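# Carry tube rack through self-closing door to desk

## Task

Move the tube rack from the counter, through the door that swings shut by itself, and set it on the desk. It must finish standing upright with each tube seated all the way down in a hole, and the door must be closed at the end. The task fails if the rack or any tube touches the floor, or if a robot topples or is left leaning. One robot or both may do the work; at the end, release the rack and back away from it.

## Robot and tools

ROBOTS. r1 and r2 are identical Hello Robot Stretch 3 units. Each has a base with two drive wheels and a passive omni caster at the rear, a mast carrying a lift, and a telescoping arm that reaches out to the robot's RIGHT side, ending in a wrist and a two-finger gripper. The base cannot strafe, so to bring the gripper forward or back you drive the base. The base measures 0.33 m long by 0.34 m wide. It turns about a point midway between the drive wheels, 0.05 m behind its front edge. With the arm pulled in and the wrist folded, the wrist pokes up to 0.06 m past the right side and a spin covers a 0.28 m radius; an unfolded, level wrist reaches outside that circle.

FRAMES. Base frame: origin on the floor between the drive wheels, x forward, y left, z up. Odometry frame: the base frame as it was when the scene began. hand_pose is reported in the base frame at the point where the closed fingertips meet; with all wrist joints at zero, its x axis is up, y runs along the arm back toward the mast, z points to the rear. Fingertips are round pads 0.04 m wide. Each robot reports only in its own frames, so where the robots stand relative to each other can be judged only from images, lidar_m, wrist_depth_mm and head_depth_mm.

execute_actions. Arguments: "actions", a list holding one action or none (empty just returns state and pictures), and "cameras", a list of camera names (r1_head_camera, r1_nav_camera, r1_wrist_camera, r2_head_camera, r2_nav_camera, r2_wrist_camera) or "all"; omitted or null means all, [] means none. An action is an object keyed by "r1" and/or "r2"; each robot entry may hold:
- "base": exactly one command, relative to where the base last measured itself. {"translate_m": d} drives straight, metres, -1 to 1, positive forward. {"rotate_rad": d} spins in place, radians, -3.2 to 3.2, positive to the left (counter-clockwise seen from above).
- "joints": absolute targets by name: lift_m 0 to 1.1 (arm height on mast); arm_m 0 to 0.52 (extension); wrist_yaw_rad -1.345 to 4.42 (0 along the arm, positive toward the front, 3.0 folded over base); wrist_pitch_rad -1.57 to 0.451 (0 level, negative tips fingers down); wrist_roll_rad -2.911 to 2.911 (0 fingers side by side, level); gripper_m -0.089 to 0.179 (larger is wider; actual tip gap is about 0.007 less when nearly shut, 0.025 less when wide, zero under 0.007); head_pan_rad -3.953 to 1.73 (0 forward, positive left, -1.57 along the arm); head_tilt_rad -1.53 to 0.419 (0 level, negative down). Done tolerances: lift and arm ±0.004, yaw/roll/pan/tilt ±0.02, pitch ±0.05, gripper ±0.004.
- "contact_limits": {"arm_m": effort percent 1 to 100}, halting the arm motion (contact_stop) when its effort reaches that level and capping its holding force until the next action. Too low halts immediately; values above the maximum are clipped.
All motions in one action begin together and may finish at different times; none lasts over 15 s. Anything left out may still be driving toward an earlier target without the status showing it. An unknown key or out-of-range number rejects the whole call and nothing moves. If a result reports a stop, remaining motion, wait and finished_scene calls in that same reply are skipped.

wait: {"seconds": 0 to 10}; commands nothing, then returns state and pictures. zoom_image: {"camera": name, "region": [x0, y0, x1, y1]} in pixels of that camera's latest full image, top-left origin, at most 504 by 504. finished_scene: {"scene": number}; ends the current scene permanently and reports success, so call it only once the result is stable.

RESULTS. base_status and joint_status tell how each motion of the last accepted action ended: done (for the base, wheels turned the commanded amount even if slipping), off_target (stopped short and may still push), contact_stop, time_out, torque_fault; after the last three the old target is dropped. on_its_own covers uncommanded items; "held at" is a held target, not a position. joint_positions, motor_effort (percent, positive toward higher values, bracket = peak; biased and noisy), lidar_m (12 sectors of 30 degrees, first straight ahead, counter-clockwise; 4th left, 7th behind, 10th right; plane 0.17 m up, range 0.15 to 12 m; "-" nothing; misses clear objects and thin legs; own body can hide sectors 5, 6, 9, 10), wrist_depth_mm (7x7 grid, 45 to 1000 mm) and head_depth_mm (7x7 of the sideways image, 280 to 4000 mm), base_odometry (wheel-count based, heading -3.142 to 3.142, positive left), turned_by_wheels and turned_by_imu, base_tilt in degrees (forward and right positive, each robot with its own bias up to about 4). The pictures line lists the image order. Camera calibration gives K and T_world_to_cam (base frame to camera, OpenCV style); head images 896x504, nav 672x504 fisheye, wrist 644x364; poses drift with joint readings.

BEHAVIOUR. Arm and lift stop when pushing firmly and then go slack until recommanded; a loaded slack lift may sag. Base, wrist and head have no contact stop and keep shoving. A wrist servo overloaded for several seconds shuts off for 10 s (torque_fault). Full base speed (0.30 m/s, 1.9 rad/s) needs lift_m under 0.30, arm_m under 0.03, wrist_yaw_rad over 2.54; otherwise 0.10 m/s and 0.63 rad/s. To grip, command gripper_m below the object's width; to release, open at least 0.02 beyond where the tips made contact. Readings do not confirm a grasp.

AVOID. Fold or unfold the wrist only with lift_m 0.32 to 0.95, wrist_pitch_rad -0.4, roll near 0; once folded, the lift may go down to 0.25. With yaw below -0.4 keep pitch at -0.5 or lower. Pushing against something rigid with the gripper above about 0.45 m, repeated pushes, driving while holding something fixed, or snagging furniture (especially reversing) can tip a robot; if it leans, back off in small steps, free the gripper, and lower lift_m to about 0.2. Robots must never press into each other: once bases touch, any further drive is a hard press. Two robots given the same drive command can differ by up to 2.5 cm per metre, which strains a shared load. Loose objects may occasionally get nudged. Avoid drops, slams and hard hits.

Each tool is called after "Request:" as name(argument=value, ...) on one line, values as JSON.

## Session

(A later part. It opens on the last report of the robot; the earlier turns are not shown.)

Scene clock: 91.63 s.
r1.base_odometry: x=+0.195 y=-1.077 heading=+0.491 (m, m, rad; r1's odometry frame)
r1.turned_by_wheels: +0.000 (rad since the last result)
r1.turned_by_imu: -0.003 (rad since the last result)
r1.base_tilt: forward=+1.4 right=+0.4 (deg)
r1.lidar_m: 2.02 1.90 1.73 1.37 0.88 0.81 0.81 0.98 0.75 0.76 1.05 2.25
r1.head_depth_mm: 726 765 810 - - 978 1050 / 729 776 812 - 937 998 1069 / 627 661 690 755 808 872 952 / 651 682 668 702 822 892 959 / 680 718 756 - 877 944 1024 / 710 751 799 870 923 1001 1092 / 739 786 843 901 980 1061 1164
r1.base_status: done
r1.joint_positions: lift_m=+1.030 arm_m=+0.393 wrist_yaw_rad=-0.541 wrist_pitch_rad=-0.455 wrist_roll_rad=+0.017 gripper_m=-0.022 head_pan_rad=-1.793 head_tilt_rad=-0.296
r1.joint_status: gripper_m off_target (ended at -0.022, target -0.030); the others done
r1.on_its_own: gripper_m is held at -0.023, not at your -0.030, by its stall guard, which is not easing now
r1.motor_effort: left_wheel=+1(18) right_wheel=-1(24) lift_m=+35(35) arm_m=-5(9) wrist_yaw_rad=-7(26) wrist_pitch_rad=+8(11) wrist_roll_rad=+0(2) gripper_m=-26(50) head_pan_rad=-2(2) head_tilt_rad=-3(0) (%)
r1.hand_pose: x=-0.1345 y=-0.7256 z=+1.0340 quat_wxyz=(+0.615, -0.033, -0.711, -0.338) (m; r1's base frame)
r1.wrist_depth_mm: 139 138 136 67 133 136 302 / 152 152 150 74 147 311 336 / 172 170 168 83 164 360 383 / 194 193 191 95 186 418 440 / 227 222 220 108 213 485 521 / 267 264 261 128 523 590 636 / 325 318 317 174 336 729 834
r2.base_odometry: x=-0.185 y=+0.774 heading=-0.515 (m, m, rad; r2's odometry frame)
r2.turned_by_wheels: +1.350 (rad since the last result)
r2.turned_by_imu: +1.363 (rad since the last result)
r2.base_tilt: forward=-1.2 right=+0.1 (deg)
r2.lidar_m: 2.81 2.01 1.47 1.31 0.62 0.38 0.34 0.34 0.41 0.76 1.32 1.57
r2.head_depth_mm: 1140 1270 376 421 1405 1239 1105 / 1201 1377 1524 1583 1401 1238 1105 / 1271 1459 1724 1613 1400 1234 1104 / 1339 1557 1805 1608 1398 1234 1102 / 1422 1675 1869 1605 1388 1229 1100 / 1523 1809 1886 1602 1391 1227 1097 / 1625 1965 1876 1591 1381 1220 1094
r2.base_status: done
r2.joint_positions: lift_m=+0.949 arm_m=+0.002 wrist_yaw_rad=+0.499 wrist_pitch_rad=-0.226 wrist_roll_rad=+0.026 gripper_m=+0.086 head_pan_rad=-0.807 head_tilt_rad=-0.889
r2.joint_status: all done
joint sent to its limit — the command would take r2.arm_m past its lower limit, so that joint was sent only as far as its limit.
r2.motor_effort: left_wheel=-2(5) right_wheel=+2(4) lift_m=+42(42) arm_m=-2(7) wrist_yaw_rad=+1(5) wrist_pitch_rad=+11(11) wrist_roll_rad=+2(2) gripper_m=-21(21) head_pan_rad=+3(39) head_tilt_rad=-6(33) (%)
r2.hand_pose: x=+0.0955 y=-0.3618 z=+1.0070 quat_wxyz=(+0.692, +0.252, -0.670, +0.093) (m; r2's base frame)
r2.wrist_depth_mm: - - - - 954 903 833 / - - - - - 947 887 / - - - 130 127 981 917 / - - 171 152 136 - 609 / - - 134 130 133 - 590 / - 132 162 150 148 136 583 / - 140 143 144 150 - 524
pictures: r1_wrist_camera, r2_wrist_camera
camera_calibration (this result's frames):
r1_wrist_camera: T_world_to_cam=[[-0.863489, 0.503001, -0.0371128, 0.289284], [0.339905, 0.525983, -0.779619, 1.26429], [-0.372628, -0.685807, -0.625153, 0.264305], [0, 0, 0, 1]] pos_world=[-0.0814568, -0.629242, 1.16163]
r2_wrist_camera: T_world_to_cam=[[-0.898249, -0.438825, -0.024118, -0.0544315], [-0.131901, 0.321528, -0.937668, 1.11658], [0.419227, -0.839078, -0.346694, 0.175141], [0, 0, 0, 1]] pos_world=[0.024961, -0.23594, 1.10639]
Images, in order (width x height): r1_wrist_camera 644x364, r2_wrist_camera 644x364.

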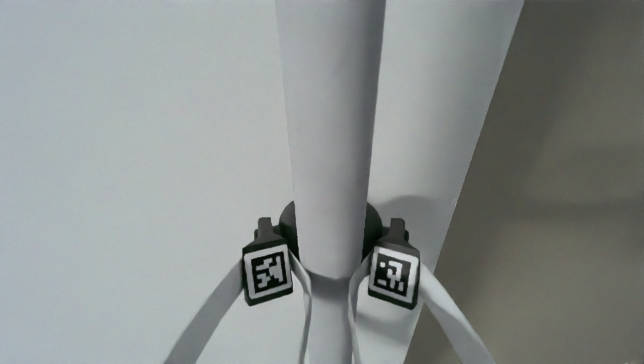

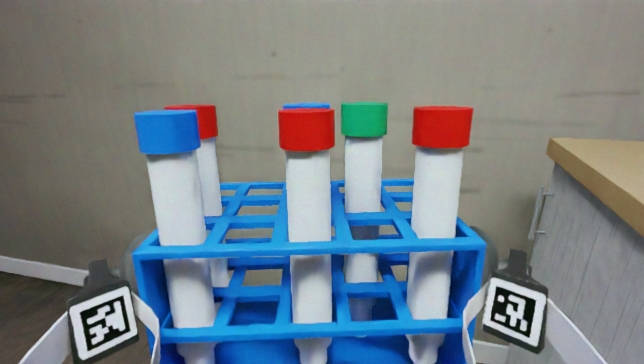

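Request:
execute_actions(actions=[{"r1":{"base":{"translate_m":0.092},"joints":{"arm_m":0.286}},"r2":{"base":{"translate_m":0.2},"joints":{"lift_m":0.7,"wrist_yaw_rad":1.2}}}], cameras=[])

Request:
execute_actions(actions=[{"r1":{"base":{"translate_m":0.11},"joints":{"arm_m":0.197}},"r2":{"base":{"translate_m":0.2},"joints":{"lift_m":0.45,"wrist_yaw_rad":1.9,"head_pan_rad":-0.3,"head_tilt_rad":-1.3}}}], cameras=["r1_wrist_camera","r2_wrist_camera","r2_head_camera"])

Scene clock: 100.47 s.
r1.base_odometry: x=+0.276 y=-1.033 heading=+0.491 (m, m, rad; r1's odometry frame)
r1.turned_by_wheels: +0.000 (rad since the last result)
r1.turned_by_imu: +0.001 (rad since the last result)
r1.base_tilt: forward=+1.4 right=+0.4 (deg)
r1.lidar_m: 1.74 1.86 1.70 1.51 0.97 0.89 0.90 1.02 0.63 0.66 1.07 2.27
r1.head_depth_mm: 761 798 839 - - 1021 1087 / 518 549 583 - 950 1034 1109 / 543 568 589 650 682 726 779 / 577 610 633 - 643 789 847 / 615 651 690 - 813 861 931 / 656 698 751 809 873 948 1034 / 706 758 812 880 960 1055 1159
r1.base_status: done
r1.joint_positions: lift_m=+1.030 arm_m=+0.287 wrist_yaw_rad=-0.541 wrist_pitch_rad=-0.452 wrist_roll_rad=+0.016 gripper_m=-0.022 head_pan_rad=-1.793 head_tilt_rad=-0.297
r1.joint_status: all done
r1.on_its_own: gripper_m is held at -0.023, not at your -0.030, by its stall guard, which is not easing now
r1.motor_effort: left_wheel=+1(5) right_wheel=-1(13) lift_m=+35(35) arm_m=-5(8) wrist_yaw_rad=-6(12) wrist_pitch_rad=+6(8) wrist_roll_rad=+1(1) gripper_m=-25(26) head_pan_rad=-3(2) head_tilt_rad=-2(2) (%)
r1.hand_pose: x=-0.1348 y=-0.6200 z=+1.0348 quat_wxyz=(+0.616, -0.034, -0.711, -0.337) (m; r1's base frame)
r1.wrist_depth_mm: 162 154 145 67 129 123 442 / 182 173 161 74 141 136 495 / 209 196 182 83 157 155 562 / 246 227 207 95 177 587 655 / 299 267 240 108 198 694 766 / 371 327 295 127 226 863 948 / 497 425 353 178 290 - -
r2.base_odometry: x=-0.011 y=+0.675 heading=-0.515 (m, m, rad; r2's odometry frame)
r2.turned_by_wheels: +0.000 (rad since the last result)
r2.turned_by_imu: +0.001 (rad since the last result)
r2.base_tilt: forward=-1.2 right=+0.0 (deg)
r2.lidar_m: 2.62 1.74 1.51 1.35 1.36 0.60 0.54 0.54 0.64 1.27 1.27 1.53
r2.head_depth_mm: 1106 1255 1454 1594 1403 1240 - / 1165 1330 1559 1625 1407 1259 - / 1227 1418 1670 1614 1323 - 1105 / 1296 1513 1767 1607 565 1230 1099 / 1379 1616 1850 1600 566 1213 1098 / 1468 1750 1894 1601 1381 1220 1096 / 1568 1894 1878 1589 1385 1223 1090
r2.base_status: done
r2.joint_positions: lift_m=+0.701 arm_m=+0.002 wrist_yaw_rad=+1.198 wrist_pitch_rad=-0.227 wrist_roll_rad=+0.026 gripper_m=+0.086 head_pan_rad=-0.807 head_tilt_rad=-0.889
r2.joint_status: all done
r2.motor_effort: left_wheel=-1(2) right_wheel=+1(4) lift_m=+14(36) arm_m=-2(2) wrist_yaw_rad=+3(5) wrist_pitch_rad=+11(11) wrist_roll_rad=+2(2) gripper_m=-21(22) head_pan_rad=+4(3) head_tilt_rad=-7(6) (%)
r2.hand_pose: x=+0.2061 y=-0.2364 z=+0.7583 quat_wxyz=(+0.619, +0.466, -0.543, +0.324) (m; r2's base frame)
r2.wrist_depth_mm: - - - - - - 854 / - - - - - - 852 / - - - 125 128 - 889 / - - 171 152 151 - 918 / - - 135 131 134 - 910 / - 132 163 150 148 136 967 / - 140 142 144 150 - 954
pictures: none
No camera images: the call's "cameras" was empty. Leave "cameras" out to get every camera's image.

Scene clock: 103.57 s.
r1.base_odometry: x=+0.373 y=-0.982 heading=+0.491 (m, m, rad; r1's odometry frame)
r1.turned_by_wheels: +0.000 (rad since the last result)
r1.turned_by_imu: +0.000 (rad since the last result)
r1.base_tilt: forward=+1.4 right=+0.4 (deg)
r1.lidar_m: 1.46 1.81 1.66 1.67 1.09 0.99 1.00 1.06 0.53 0.59 1.21 2.16
r1.head_depth_mm: 423 450 490 - - 1075 1143 / 448 469 491 - 557 588 637 / 484 497 461 562 591 613 686 / 527 558 582 - - 719 775 / 578 614 656 - - 825 888 / 640 684 735 805 883 944 1044 / 717 775 837 920 1011 1128 1259
r1.base_status: done
r1.joint_positions: lift_m=+1.030 arm_m=+0.197 wrist_yaw_rad=-0.539 wrist_pitch_rad=-0.447 wrist_roll_rad=+0.012 gripper_m=-0.022 head_pan_rad=-1.793 head_tilt_rad=-0.297
r1.joint_status: all done
r1.on_its_own: gripper_m is held at -0.023, not at your -0.030, by its stall guard, which is not easing now
r1.motor_effort: left_wheel=+0(6) right_wheel=+1(6) lift_m=+35(35) arm_m=-4(9) wrist_yaw_rad=-8(18) wrist_pitch_rad=+4(6) wrist_roll_rad=+2(2) gripper_m=-26(28) head_pan_rad=-3(3) head_tilt_rad=+0(1) (%)
r1.hand_pose: x=-0.1347 y=-0.5318 z=+1.0359 quat_wxyz=(+0.619, -0.034, -0.710, -0.335) (m; r1's base frame)
r1.wrist_depth_mm: 205 181 158 68 126 117 110 / 235 204 177 75 137 126 624 / 283 236 201 84 153 137 713 / 348 282 231 95 170 154 854 / 460 344 279 108 187 183 997 / 655 448 338 128 205 - - / 911 643 411 173 263 - -
r2.base_odometry: x=+0.163 y=+0.577 heading=-0.515 (m, m, rad; r2's odometry frame)
r2.turned_by_wheels: +0.000 (rad since the last result)
r2.turned_by_imu: +0.001 (rad since the last result)
r2.base_tilt: forward=-1.2 right=+0.1 (deg)
r2.lidar_m: 2.42 1.45 1.56 1.39 1.39 0.82 0.73 0.74 0.88 1.23 1.24 1.47
r2.head_depth_mm: 1548 1480 1386 1317 1248 1183 1132 / 1562 1475 1385 1313 1252 - 1125 / 1570 1464 1384 1302 - - 1114 / 1555 1462 1376 805 1243 - - / 1544 1453 1365 1281 1230 - - / 1545 1455 1370 1295 1226 1173 - / 1536 1444 1359 1285 1227 1167 1121
r2.base_status: done
r2.joint_positions: lift_m=+0.451 arm_m=+0.002 wrist_yaw_rad=+1.898 wrist_pitch_rad=-0.227 wrist_roll_rad=+0.026 gripper_m=+0.086 head_pan_rad=-0.307 head_tilt_rad=-1.284
r2.joint_status: all done
r2.motor_effort: left_wheel=-2(1) right_wheel=+2(4) lift_m=+14(13) arm_m=-2(1) wrist_yaw_rad=+2(5) wrist_pitch_rad=+11(10) wrist_roll_rad=+2(2) gripper_m=-21(22) head_pan_rad=+3(29) head_tilt_rad=-9(38) (%)
r2.hand_pose: x=+0.2100 y=-0.0689 z=+0.5082 quat_wxyz=(+0.470, +0.624, -0.350, +0.516) (m; r2's base frame)
r2.wrist_depth_mm: - - - - - - - / - - - - - - - / - - - 125 127 - - / - - 171 153 136 - - / - - 135 131 134 - - / 943 131 162 151 148 136 931 / 797 141 142 145 151 731 763
pictures: r1_wrist_camera, r2_head_camera (sideways: a quarter turn clockwise sets it upright), r2_wrist_camera
camera_calibration (this result's frames):
r1_wrist_camera: T_world_to_cam=[[-0.865796, 0.499329, -0.0326657, 0.1848], [0.331478, 0.523403, -0.784966, 1.16689], [-0.374859, -0.690449, -0.618677, 0.388847], [0, 0, 0, 1]] pos_world=[-0.0810364, -0.434552, 1.16258]
r2_head_camera: T_world_to_cam=[[-0.910456, 0.294717, -0.290193, 0.401702], [0.312572, 0.949758, -0.0161047, 0.0175747], [0.270867, -0.105369, -0.956833, 1.19853], [0, 0, 0, 1]] pos_world=[0.0355957, -0.00879187, 1.26365]
r2_wrist_camera: T_world_to_cam=[[0.278376, -0.960167, -0.0241927, -0.118026], [-0.339894, -0.0749225, -0.937475, 0.586077], [0.89832, 0.269193, -0.347212, 0.176058], [0, 0, 0, 1]] pos_world=[0.073903, -0.116808, 0.607706]
Images, in order (width x height): r1_wrist_camera 644x364, r2_head_camera 896x504, r2_wrist_camera 644x364.

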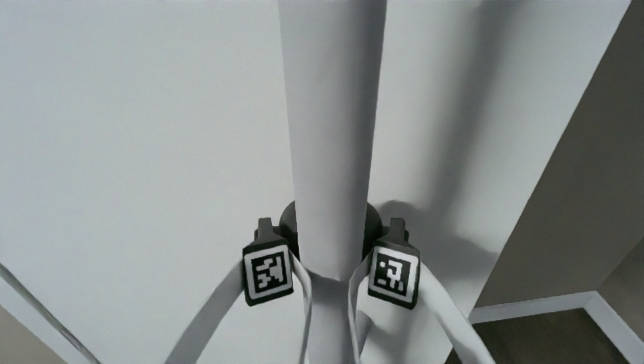

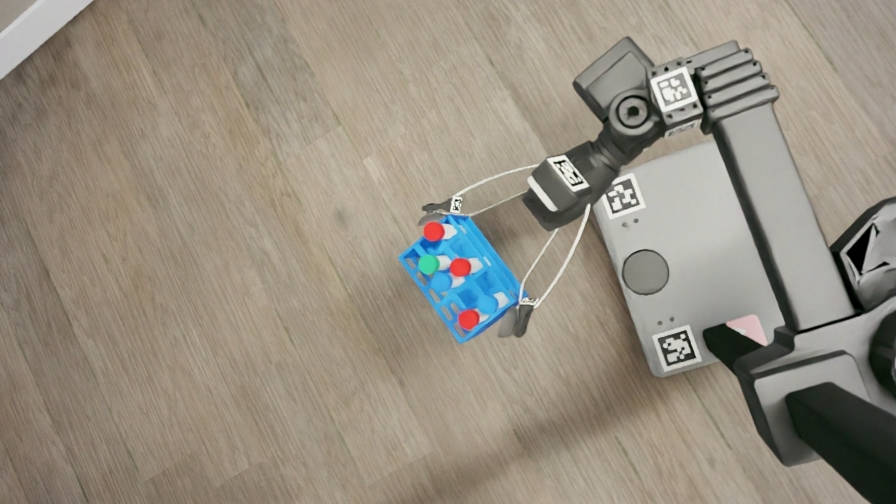

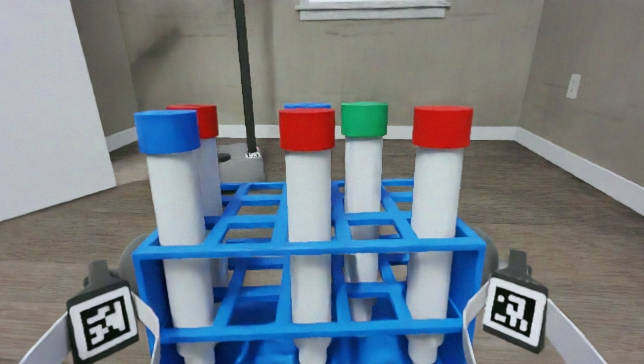

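Plenty of room.

Request:
execute_actions(actions=[{"r1":{"base":{"translate_m":0.06},"joints":{"arm_m":0.162}},"r2":{"base":{"translate_m":0.12},"joints":{"lift_m":0.29,"wrist_yaw_rad":2.57}}}], cameras=[])

Request:
execute_actions(actions=[{"r1":{"base":{"translate_m":0.065},"joints":{"arm_m":0.13}},"r2":{"base":{"translate_m":0.4},"joints":{"head_pan_rad":0.3,"head_tilt_rad":-0.9}}}], cameras=["r1_wrist_camera","r2_wrist_camera","r2_nav_camera"])

Scene clock: 119.57 s.
r1.base_odometry: x=+0.426 y=-0.953 heading=+0.491 (m, m, rad; r1's odometry frame)
r1.turned_by_wheels: +0.000 (rad since the last result)
r1.turned_by_imu: +0.000 (rad since the last result)
r1.base_tilt: forward=+1.4 right=+0.4 (deg)
r1.lidar_m: 1.29 1.79 1.64 1.65 1.15 1.05 1.06 1.08 0.49 0.57 1.22 2.11
r1.head_depth_mm: 394 410 434 - - 1110 1181 / 428 442 466 - 520 548 581 / 467 481 430 - - 572 657 / 518 544 575 - - 711 759 / 576 612 654 - - 834 895 / 652 699 756 829 914 999 1095 / 754 817 893 983 1095 1225 1368
r1.base_status: done
r1.joint_positions: lift_m=+1.030 arm_m=+0.162 wrist_yaw_rad=-0.544 wrist_pitch_rad=-0.444 wrist_roll_rad=+0.011 gripper_m=-0.022 head_pan_rad=-1.793 head_tilt_rad=-0.297
r1.joint_status: all done
r1.on_its_own: gripper_m is held at -0.023, not at your -0.030, by its stall guard, which is not easing now
r1.motor_effort: left_wheel=-1(6) right_wheel=+2(4) lift_m=+35(35) arm_m=-4(9) wrist_yaw_rad=-4(20) wrist_pitch_rad=+2(3) wrist_roll_rad=+2(2) gripper_m=-25(28) head_pan_rad=-2(2) head_tilt_rad=-1(1) (%)
r1.hand_pose: x=-0.1358 y=-0.4965 z=+1.0364 quat_wxyz=(+0.619, -0.037, -0.710, -0.335) (m; r1's base frame)
r1.wrist_depth_mm: 233 197 167 68 125 114 104 / 279 228 187 75 136 123 113 / 343 266 212 84 150 133 788 / 441 318 246 95 169 146 937 / 614 400 308 108 185 169 - / 822 546 379 132 201 - - / - 820 445 178 252 - -
r2.base_odometry: x=+0.268 y=+0.517 heading=-0.515 (m, m, rad; r2's odometry frame)
r2.turned_by_wheels: +0.000 (rad since the last result)
r2.turned_by_imu: +0.001 (rad since the last result)
r2.base_tilt: forward=-1.2 right=+0.0 (deg)
r2.lidar_m: 2.30 1.29 1.49 1.42 1.42 0.95 0.85 0.85 1.02 1.21 1.21 1.45
r2.head_depth_mm: 1547 1479 1398 1318 1248 1184 1133 / 1571 1475 1386 1316 1247 1169 1127 / 1560 1462 1378 1305 1250 - 1116 / 1560 1463 1374 1300 1243 - - / 1546 1456 1372 1295 882 - - / 1548 1451 1367 1293 1226 1176 - / 1532 1445 1359 1289 1226 1166 1124
r2.base_status: done
r2.joint_positions: lift_m=+0.291 arm_m=+0.002 wrist_yaw_rad=+2.568 wrist_pitch_rad=-0.227 wrist_roll_rad=+0.026 gripper_m=+0.086 head_pan_rad=-0.307 head_tilt_rad=-1.285
r2.joint_status: all done
r2.motor_effort: left_wheel=-2(4) right_wheel=+2(4) lift_m=+14(15) arm_m=-2(2) wrist_yaw_rad=+2(3) wrist_pitch_rad=+11(11) wrist_roll_rad=+2(2) gripper_m=-21(21) head_pan_rad=+4(3) head_tilt_rad=-8(8) (%)
r2.hand_pose: x=+0.1112 y=+0.0579 z=+0.3482 quat_wxyz=(+0.274, +0.705, -0.125, +0.642) (m; r2's base frame)
r2.wrist_depth_mm: - - - - - - - / - - - - - - - / - - - 125 128 - - / - - 171 152 150 - - / 876 829 135 130 133 864 875 / 700 131 163 150 149 137 683 / 589 140 142 145 151 543 561
pictures: none
No camera images: the call's "cameras" was empty. Leave "cameras" out to get every camera's image.

Scene clock: 122.70 s.
r1.base_odometry: x=+0.483 y=-0.923 heading=+0.490 (m, m, rad; r1's odometry frame)
r1.turned_by_wheels: +0.000 (rad since the last result)
r1.turned_by_imu: +0.000 (rad since the last result)
r1.base_tilt: forward=+1.4 right=+0.4 (deg)
r1.lidar_m: 0.89 1.77 1.62 1.63 1.21 1.11 1.12 1.11 0.45 0.55 1.26 2.04
r1.head_depth_mm: 374 388 405 - - 483 541 / 412 417 448 - 490 516 550 / 456 469 397 - - - 634 / 514 543 576 - - - 752 / 589 626 670 701 - - 923 / 688 739 801 887 976 1128 1193 / 823 901 995 1100 1202 1306 1410
r1.base_status: done
r1.joint_positions: lift_m=+1.030 arm_m=+0.130 wrist_yaw_rad=-0.545 wrist_pitch_rad=-0.441 wrist_roll_rad=+0.011 gripper_m=-0.022 head_pan_rad=-1.793 head_tilt_rad=-0.297
r1.joint_status: all done
r1.on_its_own: gripper_m is held at -0.023, not at your -0.030, by its stall guard, which is not easing now
r1.motor_effort: left_wheel=-2(7) right_wheel=+3(6) lift_m=+35(35) arm_m=-4(9) wrist_yaw_rad=-4(22) wrist_pitch_rad=+1(2) wrist_roll_rad=+3(3) gripper_m=-25(28) head_pan_rad=-2(3) head_tilt_rad=-1(1) (%)
r1.hand_pose: x=-0.1362 y=-0.4648 z=+1.0372 quat_wxyz=(+0.619, -0.038, -0.709, -0.335) (m; r1's base frame)
r1.wrist_depth_mm: 286 222 178 68 124 112 100 / 354 258 201 75 135 120 107 / 449 307 230 84 149 130 118 / 626 379 267 96 167 141 986 / 801 500 331 109 180 156 - / 943 715 425 131 193 186 - / - - 486 173 247 - -
r2.base_odometry: x=+0.616 y=+0.320 heading=-0.515 (m, m, rad; r2's odometry frame)
r2.turned_by_wheels: +0.000 (rad since the last result)
r2.turned_by_imu: +0.001 (rad since the last result)
r2.base_tilt: forward=-1.2 right=+0.1 (deg)
r2.lidar_m: 1.91 0.90 0.93 1.31 1.50 1.40 1.24 1.25 1.26 1.13 1.13 1.35
r2.head_depth_mm: 1686 1966 1887 1610 1394 1241 1104 / 1693 1972 1890 1604 1393 1232 1104 / 1712 1992 1877 1599 1393 1232 1099 / 1710 2005 1871 1593 1389 1222 1059 / 1720 2023 1859 1589 1380 1226 1082 / 1732 2018 1865 1494 1378 1220 1094 / 1735 1943 1766 1384 1374 1218 1091
r2.base_status: done
r2.joint_positions: lift_m=+0.291 arm_m=+0.002 wrist_yaw_rad=+2.569 wrist_pitch_rad=-0.227 wrist_roll_rad=+0.026 gripper_m=+0.086 head_pan_rad=+0.293 head_tilt_rad=-0.901
r2.joint_status: all done
r2.motor_effort: left_wheel=-2(4) right_wheel=+1(6) lift_m=+14(14) arm_m=-2(2) wrist_yaw_rad=+2(2) wrist_pitch_rad=+10(10) wrist_roll_rad=+2(2) gripper_m=-21(21) head_pan_rad=+4(34) head_tilt_rad=+1(31) (%)
r2.hand_pose: x=+0.1111 y=+0.0579 z=+0.3482 quat_wxyz=(+0.274, +0.705, -0.125, +0.642) (m; r2's base frame)
r2.wrist_depth_mm: - - - - - - - / - - - - - - - / - - - 125 129 - - / - - 170 152 150 - - / 894 853 134 130 133 857 854 / 705 131 163 150 149 136 678 / 591 141 142 145 150 536 567
pictures: r1_wrist_camera, r2_nav_camera (sideways: a quarter turn counterclockwise sets it upright), r2_wrist_camera
camera_calibration (this result's frames):
r1_wrist_camera: T_world_to_cam=[[-0.863165, 0.50392, -0.0317867, 0.151644], [0.331414, 0.517935, -0.788612, 1.13456], [-0.380934, -0.691237, -0.614069, 0.429397], [0, 0, 0, 1]] pos_world=[-0.0815431, -0.367228, 1.16323]
r2_nav_camera: T_world_to_cam=[[0.751638, 0.259471, 0.606395, -0.751207], [0.337473, -0.941206, -0.0155707, 0.0728795], [0.566703, 0.216345, -0.795011, 0.981294], [0, 0, 0, 1]] pos_world=[-0.0160609, 0.0512125, 1.2368]
r2_wrist_camera: T_world_to_cam=[[0.814822, -0.579206, -0.0242032, -0.0543142], [-0.219831, -0.270085, -0.937405, 0.409876], [0.536414, 0.769139, -0.347399, 0.186474], [0, 0, 0, 1]] pos_world=[0.0343327, -0.0641821, 0.447686]
Images, in order (width x height): r1_wrist_camera 644x364, r2_nav_camera 672x504, r2_wrist_camera 644x364.

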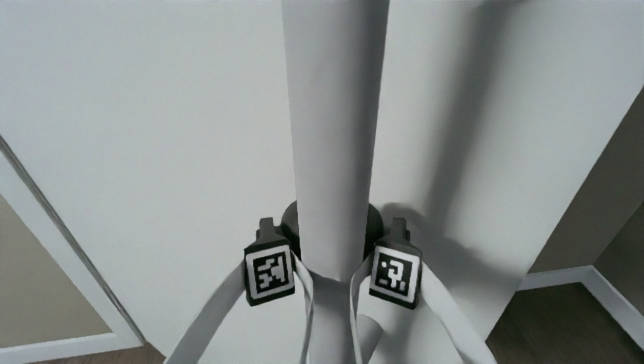

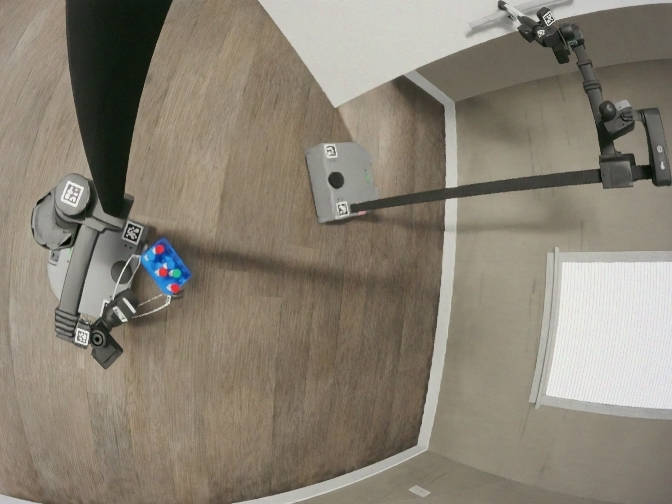

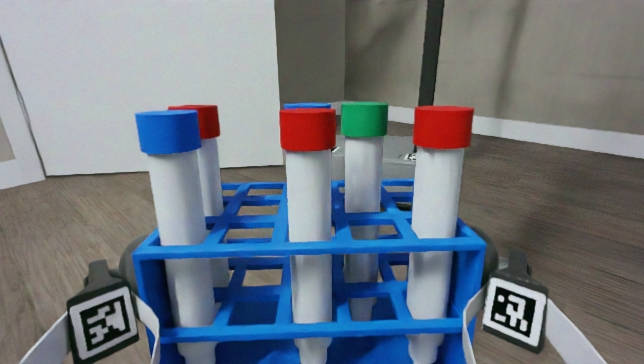

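Request:
execute_actions(actions=[{"r1":{"base":{"translate_m":0.09},"joints":{"arm_m":0.1}},"r2":{"base":{"translate_m":1.0}}}], cameras=[])

Request:
execute_actions(actions=[{"r1":{"base":{"translate_m":0.1},"joints":{"arm_m":0.075}},"r2":{"base":{"translate_m":0.2}}}], cameras=["r1_wrist_camera"])

Request:
execute_actions(actions=[{"r1":{"base":{"translate_m":0.09},"joints":{"arm_m":0.063,"head_tilt_rad":-0.8}},"r2":{"base":{"rotate_rad":1.85}}}], cameras=["r1_wrist_camera","r1_nav_camera","r2_wrist_camera","r2_nav_camera"])

Scene clock: 131.17 s.
r1.base_odometry: x=+0.562 y=-0.880 heading=+0.490 (m, m, rad; r1's odometry frame)
r1.turned_by_wheels: +0.000 (rad since the last result)
r1.turned_by_imu: +0.000 (rad since the last result)
r1.base_tilt: forward=+1.4 right=+0.3 (deg)
r1.lidar_m: 1.98 1.73 1.58 0.53 1.30 1.19 1.20 1.14 0.42 0.55 1.31 1.97
r1.head_depth_mm: 362 372 387 - - 441 467 / 405 399 419 - 477 - 517 / 461 483 503 - - - - / 535 564 601 - - - 801 / 637 681 731 777 - - 1040 / 791 857 935 1055 1182 1300 1395 / 956 1023 1082 1177 1264 1361 1444
r1.base_status: done
r1.joint_positions: lift_m=+1.030 arm_m=+0.100 wrist_yaw_rad=-0.559 wrist_pitch_rad=-0.439 wrist_roll_rad=+0.011 gripper_m=-0.022 head_pan_rad=-1.793 head_tilt_rad=-0.297
r1.joint_status: all done
r1.on_its_own: gripper_m is held at -0.023, not at your -0.030, by its stall guard, which is not easing now
r1.motor_effort: left_wheel=-3(8) right_wheel=+5(7) lift_m=+35(35) arm_m=-3(12) wrist_yaw_rad=+6(25) wrist_pitch_rad=-1(3) wrist_roll_rad=+2(3) gripper_m=-25(29) head_pan_rad=-2(3) head_tilt_rad=-1(1) (%)
r1.hand_pose: x=-0.1391 y=-0.4332 z=+1.0377 quat_wxyz=(+0.617, -0.044, -0.709, -0.338) (m; r1's base frame)
r1.wrist_depth_mm: 387 263 195 69 123 110 96 / 505 309 220 77 135 118 102 / 672 383 254 85 148 127 109 / 798 495 300 96 165 137 122 / 913 711 382 109 176 150 - / - - 532 129 190 168 - / - - 571 163 244 - -
r2.base_odometry: x=+1.486 y=-0.172 heading=-0.515 (m, m, rad; r2's odometry frame)
r2.turned_by_wheels: +0.000 (rad since the last result)
r2.turned_by_imu: +0.002 (rad since the last result)
r2.base_tilt: forward=-1.2 right=+0.1 (deg)
r2.lidar_m: 0.93 0.94 1.11 1.70 1.86 2.04 2.22 1.70 1.04 0.92 0.93 1.05
r2.head_depth_mm: 801 923 1133 1415 1399 1237 1107 / 805 931 1138 1430 1399 1229 1105 / 809 935 1146 1437 1389 1232 1097 / 812 960 1155 1450 1391 1230 1060 / 818 965 1164 1460 1379 1220 1052 / 820 970 1172 1475 1383 1220 1097 / 824 975 1179 1468 1370 1214 1088
r2.base_status: done
r2.joint_positions: lift_m=+0.291 arm_m=+0.002 wrist_yaw_rad=+2.569 wrist_pitch_rad=-0.227 wrist_roll_rad=+0.026 gripper_m=+0.086 head_pan_rad=+0.293 head_tilt_rad=-0.901
r2.joint_status: not commanded
r2.motor_effort: left_wheel=-3(4) right_wheel=+1(5) lift_m=+14(14) arm_m=-2(2) wrist_yaw_rad=+2(1) wrist_pitch_rad=+11(11) wrist_roll_rad=+2(2) gripper_m=-21(21) head_pan_rad=+3(3) head_tilt_rad=+1(0) (%)
r2.hand_pose: x=+0.1111 y=+0.0579 z=+0.3482 quat_wxyz=(+0.274, +0.705, -0.125, +0.642) (m; r2's base frame)
r2.wrist_depth_mm: - - - - 903 786 678 / - - - - 972 802 700 / - - - 125 142 822 715 / - - 171 153 150 869 759 / 890 833 134 130 133 846 763 / 705 132 162 151 147 136 683 / 589 141 142 145 150 546 564
pictures: none
No camera images: the call's "cameras" was empty. Leave "cameras" out to get every camera's image.

Scene clock: 133.67 s.
r1.base_odometry: x=+0.651 y=-0.833 heading=+0.490 (m, m, rad; r1's odometry frame)
r1.turned_by_wheels: +0.000 (rad since the last result)
r1.turned_by_imu: +0.000 (rad since the last result)
r1.base_tilt: forward=+1.4 right=+0.4 (deg)
r1.lidar_m: 1.89 1.69 1.54 1.56 0.83 1.29 1.30 1.17 0.38 0.57 1.35 1.87
r1.head_depth_mm: 354 350 376 384 - 411 428 / 408 396 345 - - - - / 482 502 525 - - - - / 589 621 658 731 - - - / 759 811 875 934 - - - / 970 1038 1097 1179 1274 1362 1451 / 1003 1067 1134 1212 1305 1410 1479
r1.base_status: done
r1.joint_positions: lift_m=+1.030 arm_m=+0.075 wrist_yaw_rad=-0.554 wrist_pitch_rad=-0.439 wrist_roll_rad=+0.011 gripper_m=-0.022 head_pan_rad=-1.793 head_tilt_rad=-0.297
r1.joint_status: all done
r1.on_its_own: gripper_m is held at -0.023, not at your -0.030, by its stall guard, which is not easing now
r1.motor_effort: left_wheel=-2(7) right_wheel=+4(10) lift_m=+35(35) arm_m=-3(10) wrist_yaw_rad=+3(21) wrist_pitch_rad=-1(2) wrist_roll_rad=+2(2) gripper_m=-24(29) head_pan_rad=-2(2) head_tilt_rad=-2(0) (%)
r1.hand_pose: x=-0.1382 y=-0.4088 z=+1.0377 quat_wxyz=(+0.618, -0.042, -0.709, -0.337) (m; r1's base frame)
r1.wrist_depth_mm: 623 359 227 70 124 109 92 / 697 454 260 77 134 115 97 / 787 598 306 86 148 124 103 / 862 842 364 98 164 133 109 / 956 971 487 110 177 143 121 / - - 755 130 185 155 - / - - 789 166 238 170 -
r2.base_odometry: x=+1.660 y=-0.271 heading=-0.515 (m, m, rad; r2's odometry frame)
r2.turned_by_wheels: +0.000 (rad since the last result)
r2.turned_by_imu: +0.000 (rad since the last result)
r2.base_tilt: forward=-1.2 right=+0.1 (deg)
r2.lidar_m: 0.74 0.74 0.88 1.64 1.20 0.69 2.42 1.61 0.99 0.88 0.88 0.83
r2.head_depth_mm: 623 729 883 1105 1351 1239 1106 / 625 734 890 1114 1346 1232 1104 / 631 738 894 1120 1350 1231 1102 / 633 741 903 1134 1357 1222 1060 / 637 747 908 1142 1355 1222 839 / 640 746 913 1149 1357 1221 1096 / 642 749 921 1163 1352 1215 1093
r2.base_status: done
r2.joint_positions: lift_m=+0.291 arm_m=+0.002 wrist_yaw_rad=+2.569 wrist_pitch_rad=-0.227 wrist_roll_rad=+0.026 gripper_m=+0.086 head_pan_rad=+0.293 head_tilt_rad=-0.901
r2.joint_status: not commanded
r2.motor_effort: left_wheel=-2(6) right_wheel=+1(6) lift_m=+15(14) arm_m=-1(2) wrist_yaw_rad=+2(2) wrist_pitch_rad=+10(11) wrist_roll_rad=+2(2) gripper_m=-21(21) head_pan_rad=+3(4) head_tilt_rad=+1(1) (%)
r2.hand_pose: x=+0.1111 y=+0.0579 z=+0.3482 quat_wxyz=(+0.274, +0.705, -0.125, +0.642) (m; r2's base frame)
r2.wrist_depth_mm: - - - 892 732 616 533 / - - - 932 770 635 542 / - - - 125 142 648 553 / - - 170 152 150 678 590 / 893 849 134 130 133 677 607 / 695 132 162 150 149 136 613 / 592 140 142 145 150 543 568
pictures: r1_wrist_camera
camera_calibration (this result's frames):
r1_wrist_camera: T_world_to_cam=[[-0.858328, 0.512118, -0.0317511, 0.125741], [0.335396, 0.513153, -0.790053, 1.10673], [-0.388307, -0.688774, -0.612215, 0.465708], [0, 0, 0, 1]] pos_world=[-0.0824279, -0.311548, 1.16348]
Images, in order (width x height): r1_wrist_camera 644x364.

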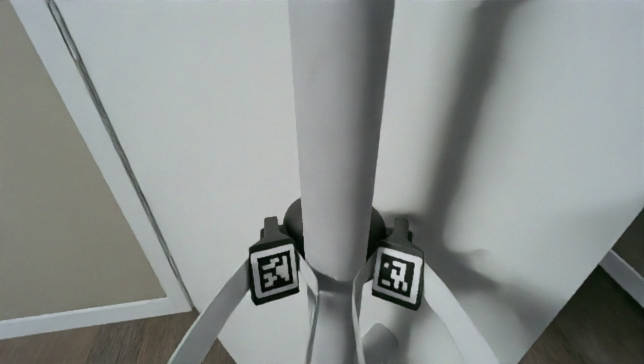

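Scene clock: 136.03 s.
r1.base_odometry: x=+0.730 y=-0.791 heading=+0.490 (m, m, rad; r1's odometry frame)
r1.turned_by_wheels: +0.000 (rad since the last result)
r1.turned_by_imu: +0.000 (rad since the last result)
r1.base_tilt: forward=+1.4 right=+0.4 (deg)
r1.lidar_m: 1.80 1.66 1.51 0.84 0.86 1.37 1.38 1.22 0.36 0.62 1.39 1.79
r1.head_depth_mm: - 394 396 453 568 1292 1148 / - - - - 654 788 1130 / - - - - 915 1094 1131 / - - - - 1430 1304 1149 / - - - - 1501 1297 1145 / 1036 1219 1414 1690 1496 1306 1155 / 1072 1240 1469 1703 1505 1311 1154
r1.base_status: done
r1.joint_positions: lift_m=+1.030 arm_m=+0.064 wrist_yaw_rad=-0.551 wrist_pitch_rad=-0.439 wrist_roll_rad=+0.011 gripper_m=-0.022 head_pan_rad=-1.793 head_tilt_rad=-0.790
r1.joint_status: all done
r1.on_its_own: gripper_m is held at -0.023, not at your -0.030, by its stall guard, which is not easing now
r1.motor_effort: left_wheel=-1(6) right_wheel=+3(9) lift_m=+35(35) arm_m=-5(7) wrist_yaw_rad=+1(15) wrist_pitch_rad=-1(2) wrist_roll_rad=+2(2) gripper_m=-24(27) head_pan_rad=-2(3) head_tilt_rad=-4(32) (%)
r1.hand_pose: x=-0.1376 y=-0.3974 z=+1.0377 quat_wxyz=(+0.618, -0.041, -0.709, -0.336) (m; r1's base frame)
r1.wrist_depth_mm: 685 555 272 70 126 106 89 / 755 741 318 77 138 113 93 / 829 829 375 86 149 120 98 / 878 949 466 97 167 128 103 / - - 701 110 173 137 109 / - - - 131 180 148 124 / - - - 168 235 155 -
r2.base_odometry: x=+1.660 y=-0.271 heading=+1.335 (m, m, rad; r2's odometry frame)
r2.turned_by_wheels: +1.850 (rad since the last result)
r2.turned_by_imu: +1.856 (rad since the last result)
r2.base_tilt: forward=-1.2 right=+0.1 (deg)
r2.lidar_m: 1.73 0.72 2.47 2.42 1.18 0.90 0.88 0.93 0.76 0.74 0.78 1.11
r2.head_depth_mm: 1486 1718 1868 1615 1397 1233 1101 / 2941 1887 1898 1603 1393 1232 1105 / 2932 2293 1875 1597 1389 1233 1104 / 2929 2275 1877 1596 1388 1225 1054 / 2872 2257 1860 1586 1356 1225 840 / 1800 2064 1814 1381 1294 1219 1095 / 1817 2088 1859 1303 1304 1219 1089
r2.base_status: done
r2.joint_positions: lift_m=+0.291 arm_m=+0.002 wrist_yaw_rad=+2.569 wrist_pitch_rad=-0.227 wrist_roll_rad=+0.026 gripper_m=+0.086 head_pan_rad=+0.293 head_tilt_rad=-0.901
r2.joint_status: not commanded
r2.motor_effort: left_wheel=-1(8) right_wheel=+1(6) lift_m=+14(14) arm_m=-2(2) wrist_yaw_rad=+1(2) wrist_pitch_rad=+11(11) wrist_roll_rad=+2(2) gripper_m=-21(21) head_pan_rad=+3(4) head_tilt_rad=+1(0) (%)
r2.hand_pose: x=+0.1111 y=+0.0579 z=+0.3482 quat_wxyz=(+0.274, +0.705, -0.125, +0.642) (m; r2's base frame)
r2.wrist_depth_mm: - - - - - - - / - - - - - - - / - - - 125 141 - - / - - 171 152 151 - - / 900 838 134 130 133 884 853 / 694 131 163 150 149 136 678 / 604 140 142 144 151 549 563
pictures: r1_nav_camera (sideways: a quarter turn counterclockwise sets it upright), r1_wrist_camera, r2_nav_camera (sideways: a quarter turn counterclockwise sets it upright), r2_wrist_camera
camera_calibration (this result's frames):
r1_nav_camera: T_world_to_cam=[[-0.166307, -0.65954, 0.733041, -0.912474], [-0.978934, 0.199725, -0.042394, 0.116096], [-0.118446, -0.72465, -0.678862, 0.845025], [0, 0, 0, 1]] pos_world=[0.0619896, -0.0126534, 1.24746]
r1_wrist_camera: T_world_to_cam=[[-0.860041, 0.509237, -0.0317476, 0.119046], [0.333683, 0.514298, -0.790033, 1.10084], [-0.385986, -0.690054, -0.612241, 0.473664], [0, 0, 0, 1]] pos_world=[-0.0821213, -0.29993, 1.16348]
r2_nav_camera: T_world_to_cam=[[0.751373, 0.259598, 0.606669, -0.751563], [0.337713, -0.941121, -0.0155529, 0.072855], [0.566912, 0.216566, -0.794802, 0.981021], [0, 0, 0, 1]] pos_world=[-0.0160521, 0.0512135, 1.2368]
r2_wrist_camera: T_world_to_cam=[[0.814888, -0.579113, -0.0242014, -0.0543091], [-0.219812, -0.270129, -0.937397, 0.409861], [0.536321, 0.769193, -0.347421, 0.186501], [0, 0, 0, 1]] pos_world=[0.0343233, -0.0641911, 0.447682]
Images, in order (width x height): r1_nav_camera 672x504, r1_wrist_camera 644x364, r2_nav_camera 672x504, r2_wrist_camera 644x364.

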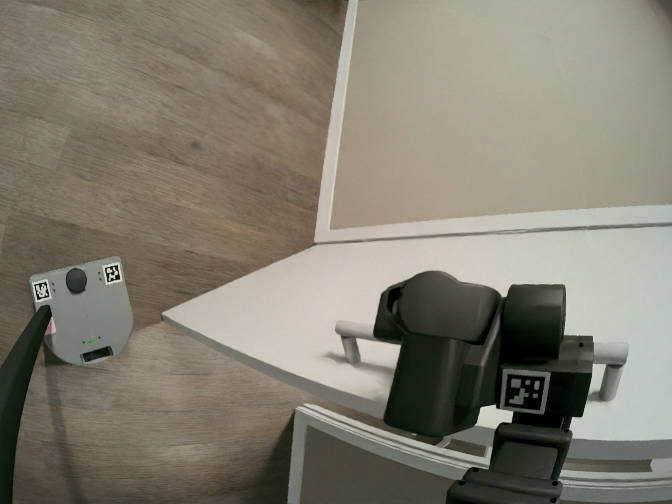

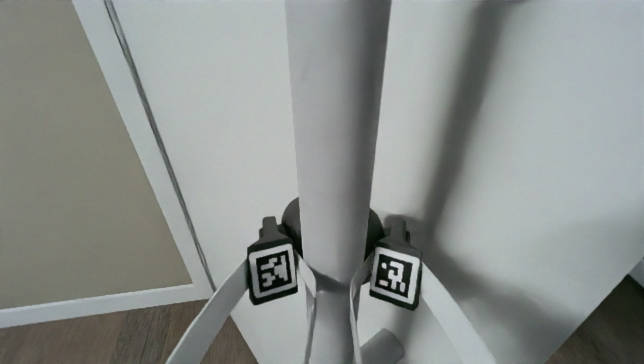

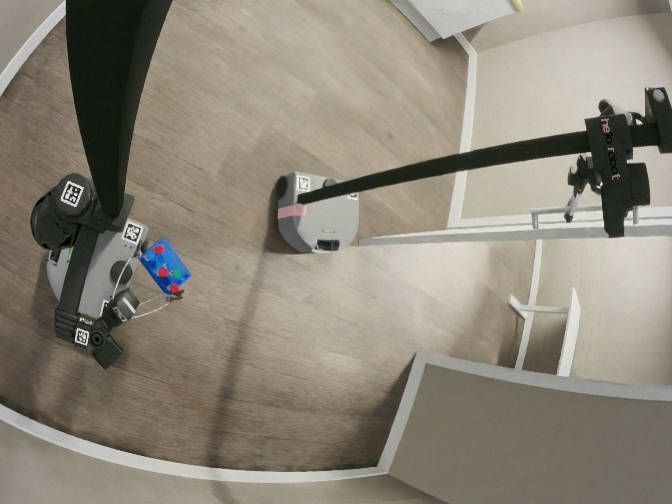

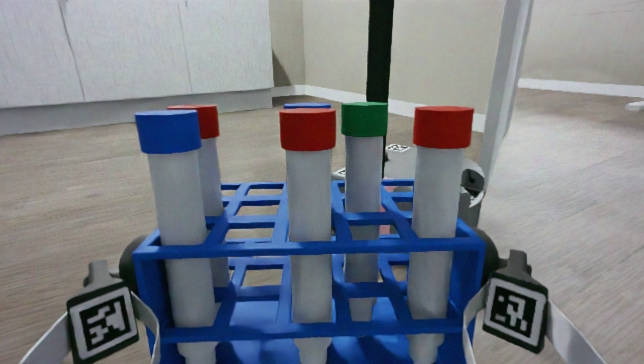

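Request:
execute_actions(actions=[{"r1":{"base":{"translate_m":0.12},"joints":{"arm_m":0.066}},"r2":{"base":{"rotate_rad":0.15},"joints":{"head_pan_rad":0}}}], cameras=["r1_wrist_camera"])

Request:
execute_actions(actions=[{"r2":{"base":{"translate_m":1.0}}}], cameras=["r2_nav_camera"])

Scene clock: 141.17 s.
r1.base_odometry: x=+0.836 y=-0.734 heading=+0.490 (m, m, rad; r1's odometry frame)
r1.turned_by_wheels: +0.000 (rad since the last result)
r1.turned_by_imu: +0.001 (rad since the last result)
r1.base_tilt: forward=+1.4 right=+0.4 (deg)
r1.lidar_m: 1.69 1.60 1.47 1.48 1.62 1.48 1.49 1.32 0.35 0.76 1.45 1.68
r1.head_depth_mm: - 403 389 440 542 1294 1145 / - - - - 642 763 1125 / - - - - 1048 1190 1129 / - - - - 1504 1301 1148 / - - - - 1498 1299 1148 / 1082 1266 1472 1728 1502 1305 1150 / 1114 1284 1542 1733 1501 1315 1150
r1.base_status: done
r1.joint_positions: lift_m=+1.030 arm_m=+0.066 wrist_yaw_rad=-0.561 wrist_pitch_rad=-0.440 wrist_roll_rad=+0.013 gripper_m=-0.022 head_pan_rad=-1.793 head_tilt_rad=-0.790
r1.joint_status: all done
r1.on_its_own: gripper_m is held at -0.023, not at your -0.030, by its stall guard, which is not easing now
r1.motor_effort: left_wheel=-2(4) right_wheel=+5(12) lift_m=+35(35) arm_m=+0(5) wrist_yaw_rad=+8(17) wrist_pitch_rad=+0(1) wrist_roll_rad=+2(2) gripper_m=-24(25) head_pan_rad=-3(2) head_tilt_rad=-4(4) (%)
r1.hand_pose: x=-0.1395 y=-0.3985 z=+1.0374 quat_wxyz=(+0.616, -0.045, -0.710, -0.340) (m; r1's base frame)
r1.wrist_depth_mm: 701 739 379 70 129 106 86 / 773 803 453 78 142 111 89 / 869 894 576 87 152 118 93 / 954 - 782 98 170 124 97 / - - - 111 174 132 102 / - - - 135 176 140 107 / - - - 207 235 146 124
r2.base_odometry: x=+1.660 y=-0.271 heading=+1.485 (m, m, rad; r2's odometry frame)
r2.turned_by_wheels: +0.150 (rad since the last result)
r2.turned_by_imu: +0.152 (rad since the last result)
r2.base_tilt: forward=-1.2 right=+0.0 (deg)
r2.lidar_m: 1.73 0.77 2.42 1.96 1.06 0.88 0.88 0.88 0.74 0.74 0.83 1.35
r2.head_depth_mm: 1496 1735 1898 1613 1403 1239 1104 / 1517 1777 1882 1601 1398 1231 1101 / 1644 1883 1887 1597 1390 1230 1098 / 2895 2281 1873 1598 1387 1226 1095 / 2884 2260 1870 1588 1387 1222 811 / 2882 2253 1860 1583 1383 1221 1091 / 2779 1849 1619 1513 1281 1219 1089
r2.base_status: done
r2.joint_positions: lift_m=+0.291 arm_m=+0.002 wrist_yaw_rad=+2.569 wrist_pitch_rad=-0.227 wrist_roll_rad=+0.026 gripper_m=+0.086 head_pan_rad=+0.007 head_tilt_rad=-0.901
r2.joint_status: all done
r2.motor_effort: left_wheel=-2(6) right_wheel=+2(5) lift_m=+15(15) arm_m=-2(2) wrist_yaw_rad=+2(2) wrist_pitch_rad=+11(11) wrist_roll_rad=+2(2) gripper_m=-22(22) head_pan_rad=-4(25) head_tilt_rad=+1(1) (%)
r2.hand_pose: x=+0.1111 y=+0.0579 z=+0.3482 quat_wxyz=(+0.274, +0.705, -0.125, +0.642) (m; r2's base frame)
r2.wrist_depth_mm: - - - - - - - / - - - - - - - / - - - 125 141 - - / - - 171 152 150 - - / 890 846 134 130 133 845 847 / 689 132 163 150 148 136 671 / 604 141 142 145 151 538 553
pictures: r1_wrist_camera
camera_calibration (this result's frames):
r1_wrist_camera: T_world_to_cam=[[-0.854122, 0.519009, -0.033255, 0.124234], [0.34109, 0.510759, -0.789166, 1.10054], [-0.392599, -0.685387, -0.613279, 0.473995], [0, 0, 0, 1]] pos_world=[-0.0831822, -0.30172, 1.16333]
Images, in order (width x height): r1_wrist_camera 644x364.

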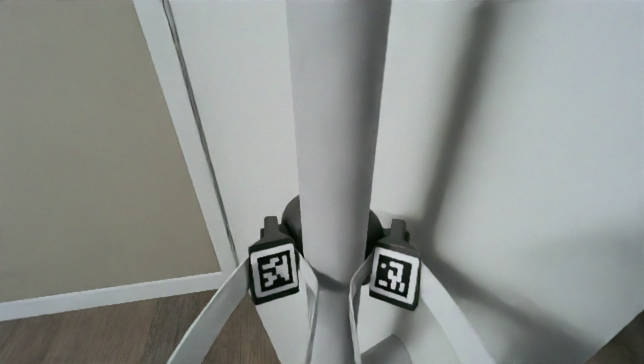

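Scene clock: 146.27 s.
r1.base_odometry: x=+0.836 y=-0.734 heading=+0.490 (m, m, rad; r1's odometry frame)
r1.turned_by_wheels: +0.000 (rad since the last result)
r1.turned_by_imu: +0.000 (rad since the last result)
r1.base_tilt: forward=+1.4 right=+0.4 (deg)
r1.lidar_m: 1.69 1.61 1.47 1.48 1.61 1.48 0.49 0.50 0.35 0.76 1.44 1.68
r1.head_depth_mm: - 404 389 440 542 1293 1151 / - - - - 644 761 1125 / - - - - 1047 1190 1129 / - - - - 1501 1294 1150 / - - - - 1496 1303 1153 / 1086 1272 1474 1723 1498 1311 1149 / 1113 1285 1531 1726 1510 1309 1156
r1.base_status: not commanded
r1.joint_positions: lift_m=+1.030 arm_m=+0.066 wrist_yaw_rad=-0.561 wrist_pitch_rad=-0.440 wrist_roll_rad=+0.013 gripper_m=-0.022 head_pan_rad=-1.793 head_tilt_rad=-0.790
r1.joint_status: not commanded
r1.on_its_own: gripper_m is held at -0.023, not at your -0.030, by its stall guard, which is not easing now
r1.motor_effort: left_wheel=-2(2) right_wheel=+5(6) lift_m=+35(35) arm_m=+0(0) wrist_yaw_rad=+8(8) wrist_pitch_rad=+0(0) wrist_roll_rad=+2(2) gripper_m=-24(23) head_pan_rad=-3(3) head_tilt_rad=-5(4) (%)
r1.hand_pose: x=-0.1395 y=-0.3985 z=+1.0374 quat_wxyz=(+0.616, -0.045, -0.710, -0.340) (m; r1's base frame)
r1.wrist_depth_mm: 709 733 371 71 129 106 85 / 775 794 458 78 142 112 89 / 868 886 585 87 152 118 93 / 949 997 769 98 170 124 97 / - - - 111 174 132 102 / - - - 134 177 140 107 / - - - 206 235 146 123
r2.base_odometry: x=+1.746 y=+0.726 heading=+1.485 (m, m, rad; r2's odometry frame)
r2.turned_by_wheels: +0.000 (rad since the last result)
r2.turned_by_imu: +0.001 (rad since the last result)
r2.base_tilt: forward=-1.1 right=+0.1 (deg)
r2.lidar_m: 2.53 0.71 0.46 0.44 0.62 1.86 1.86 1.13 0.94 0.94 0.91 0.76
r2.head_depth_mm: 658 741 878 1086 1335 1235 1105 / 2566 2283 962 1140 1343 1232 1105 / 2599 2281 1884 1599 1390 1228 1099 / 2597 2279 1870 1592 1388 1224 1097 / 2581 2260 1864 1591 1383 1228 813 / 2676 2259 1861 1587 1382 1218 1095 / 2659 2232 1857 1572 1372 1218 1093
r2.base_status: done
r2.joint_positions: lift_m=+0.291 arm_m=+0.002 wrist_yaw_rad=+2.569 wrist_pitch_rad=-0.227 wrist_roll_rad=+0.026 gripper_m=+0.086 head_pan_rad=+0.007 head_tilt_rad=-0.901
r2.joint_status: not commanded
r2.motor_effort: left_wheel=-1(4) right_wheel=+2(7) lift_m=+14(15) arm_m=-2(1) wrist_yaw_rad=+2(2) wrist_pitch_rad=+11(11) wrist_roll_rad=+2(2) gripper_m=-21(21) head_pan_rad=-3(4) head_tilt_rad=+1(0) (%)
r2.hand_pose: x=+0.1111 y=+0.0579 z=+0.3482 quat_wxyz=(+0.274, +0.705, -0.125, +0.642) (m; r2's base frame)
r2.wrist_depth_mm: - 415 490 617 784 - - / - 426 508 633 848 - - / - 417 534 125 141 - - / - 456 171 153 150 - - / 913 469 134 130 133 878 861 / 707 132 163 151 149 137 681 / 479 141 142 145 151 538 553
pictures: r2_nav_camera (sideways: a quarter turn counterclockwise sets it upright)
camera_calibration (this result's frames):
r2_nav_camera: T_world_to_cam=[[0.794088, 0.036872, 0.606683, -0.751842], [0.0582304, -0.998182, -0.0155521, 0.0745586], [0.605007, 0.0476771, -0.794792, 0.980775], [0, 0, 0, 1]] pos_world=[-0.000688608, 0.0553844, 1.2368]
Images, in order (width x height): r2_nav_camera 672x504.

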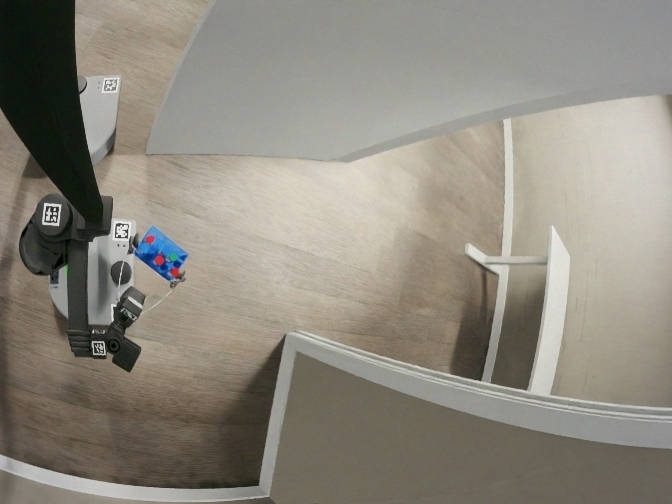

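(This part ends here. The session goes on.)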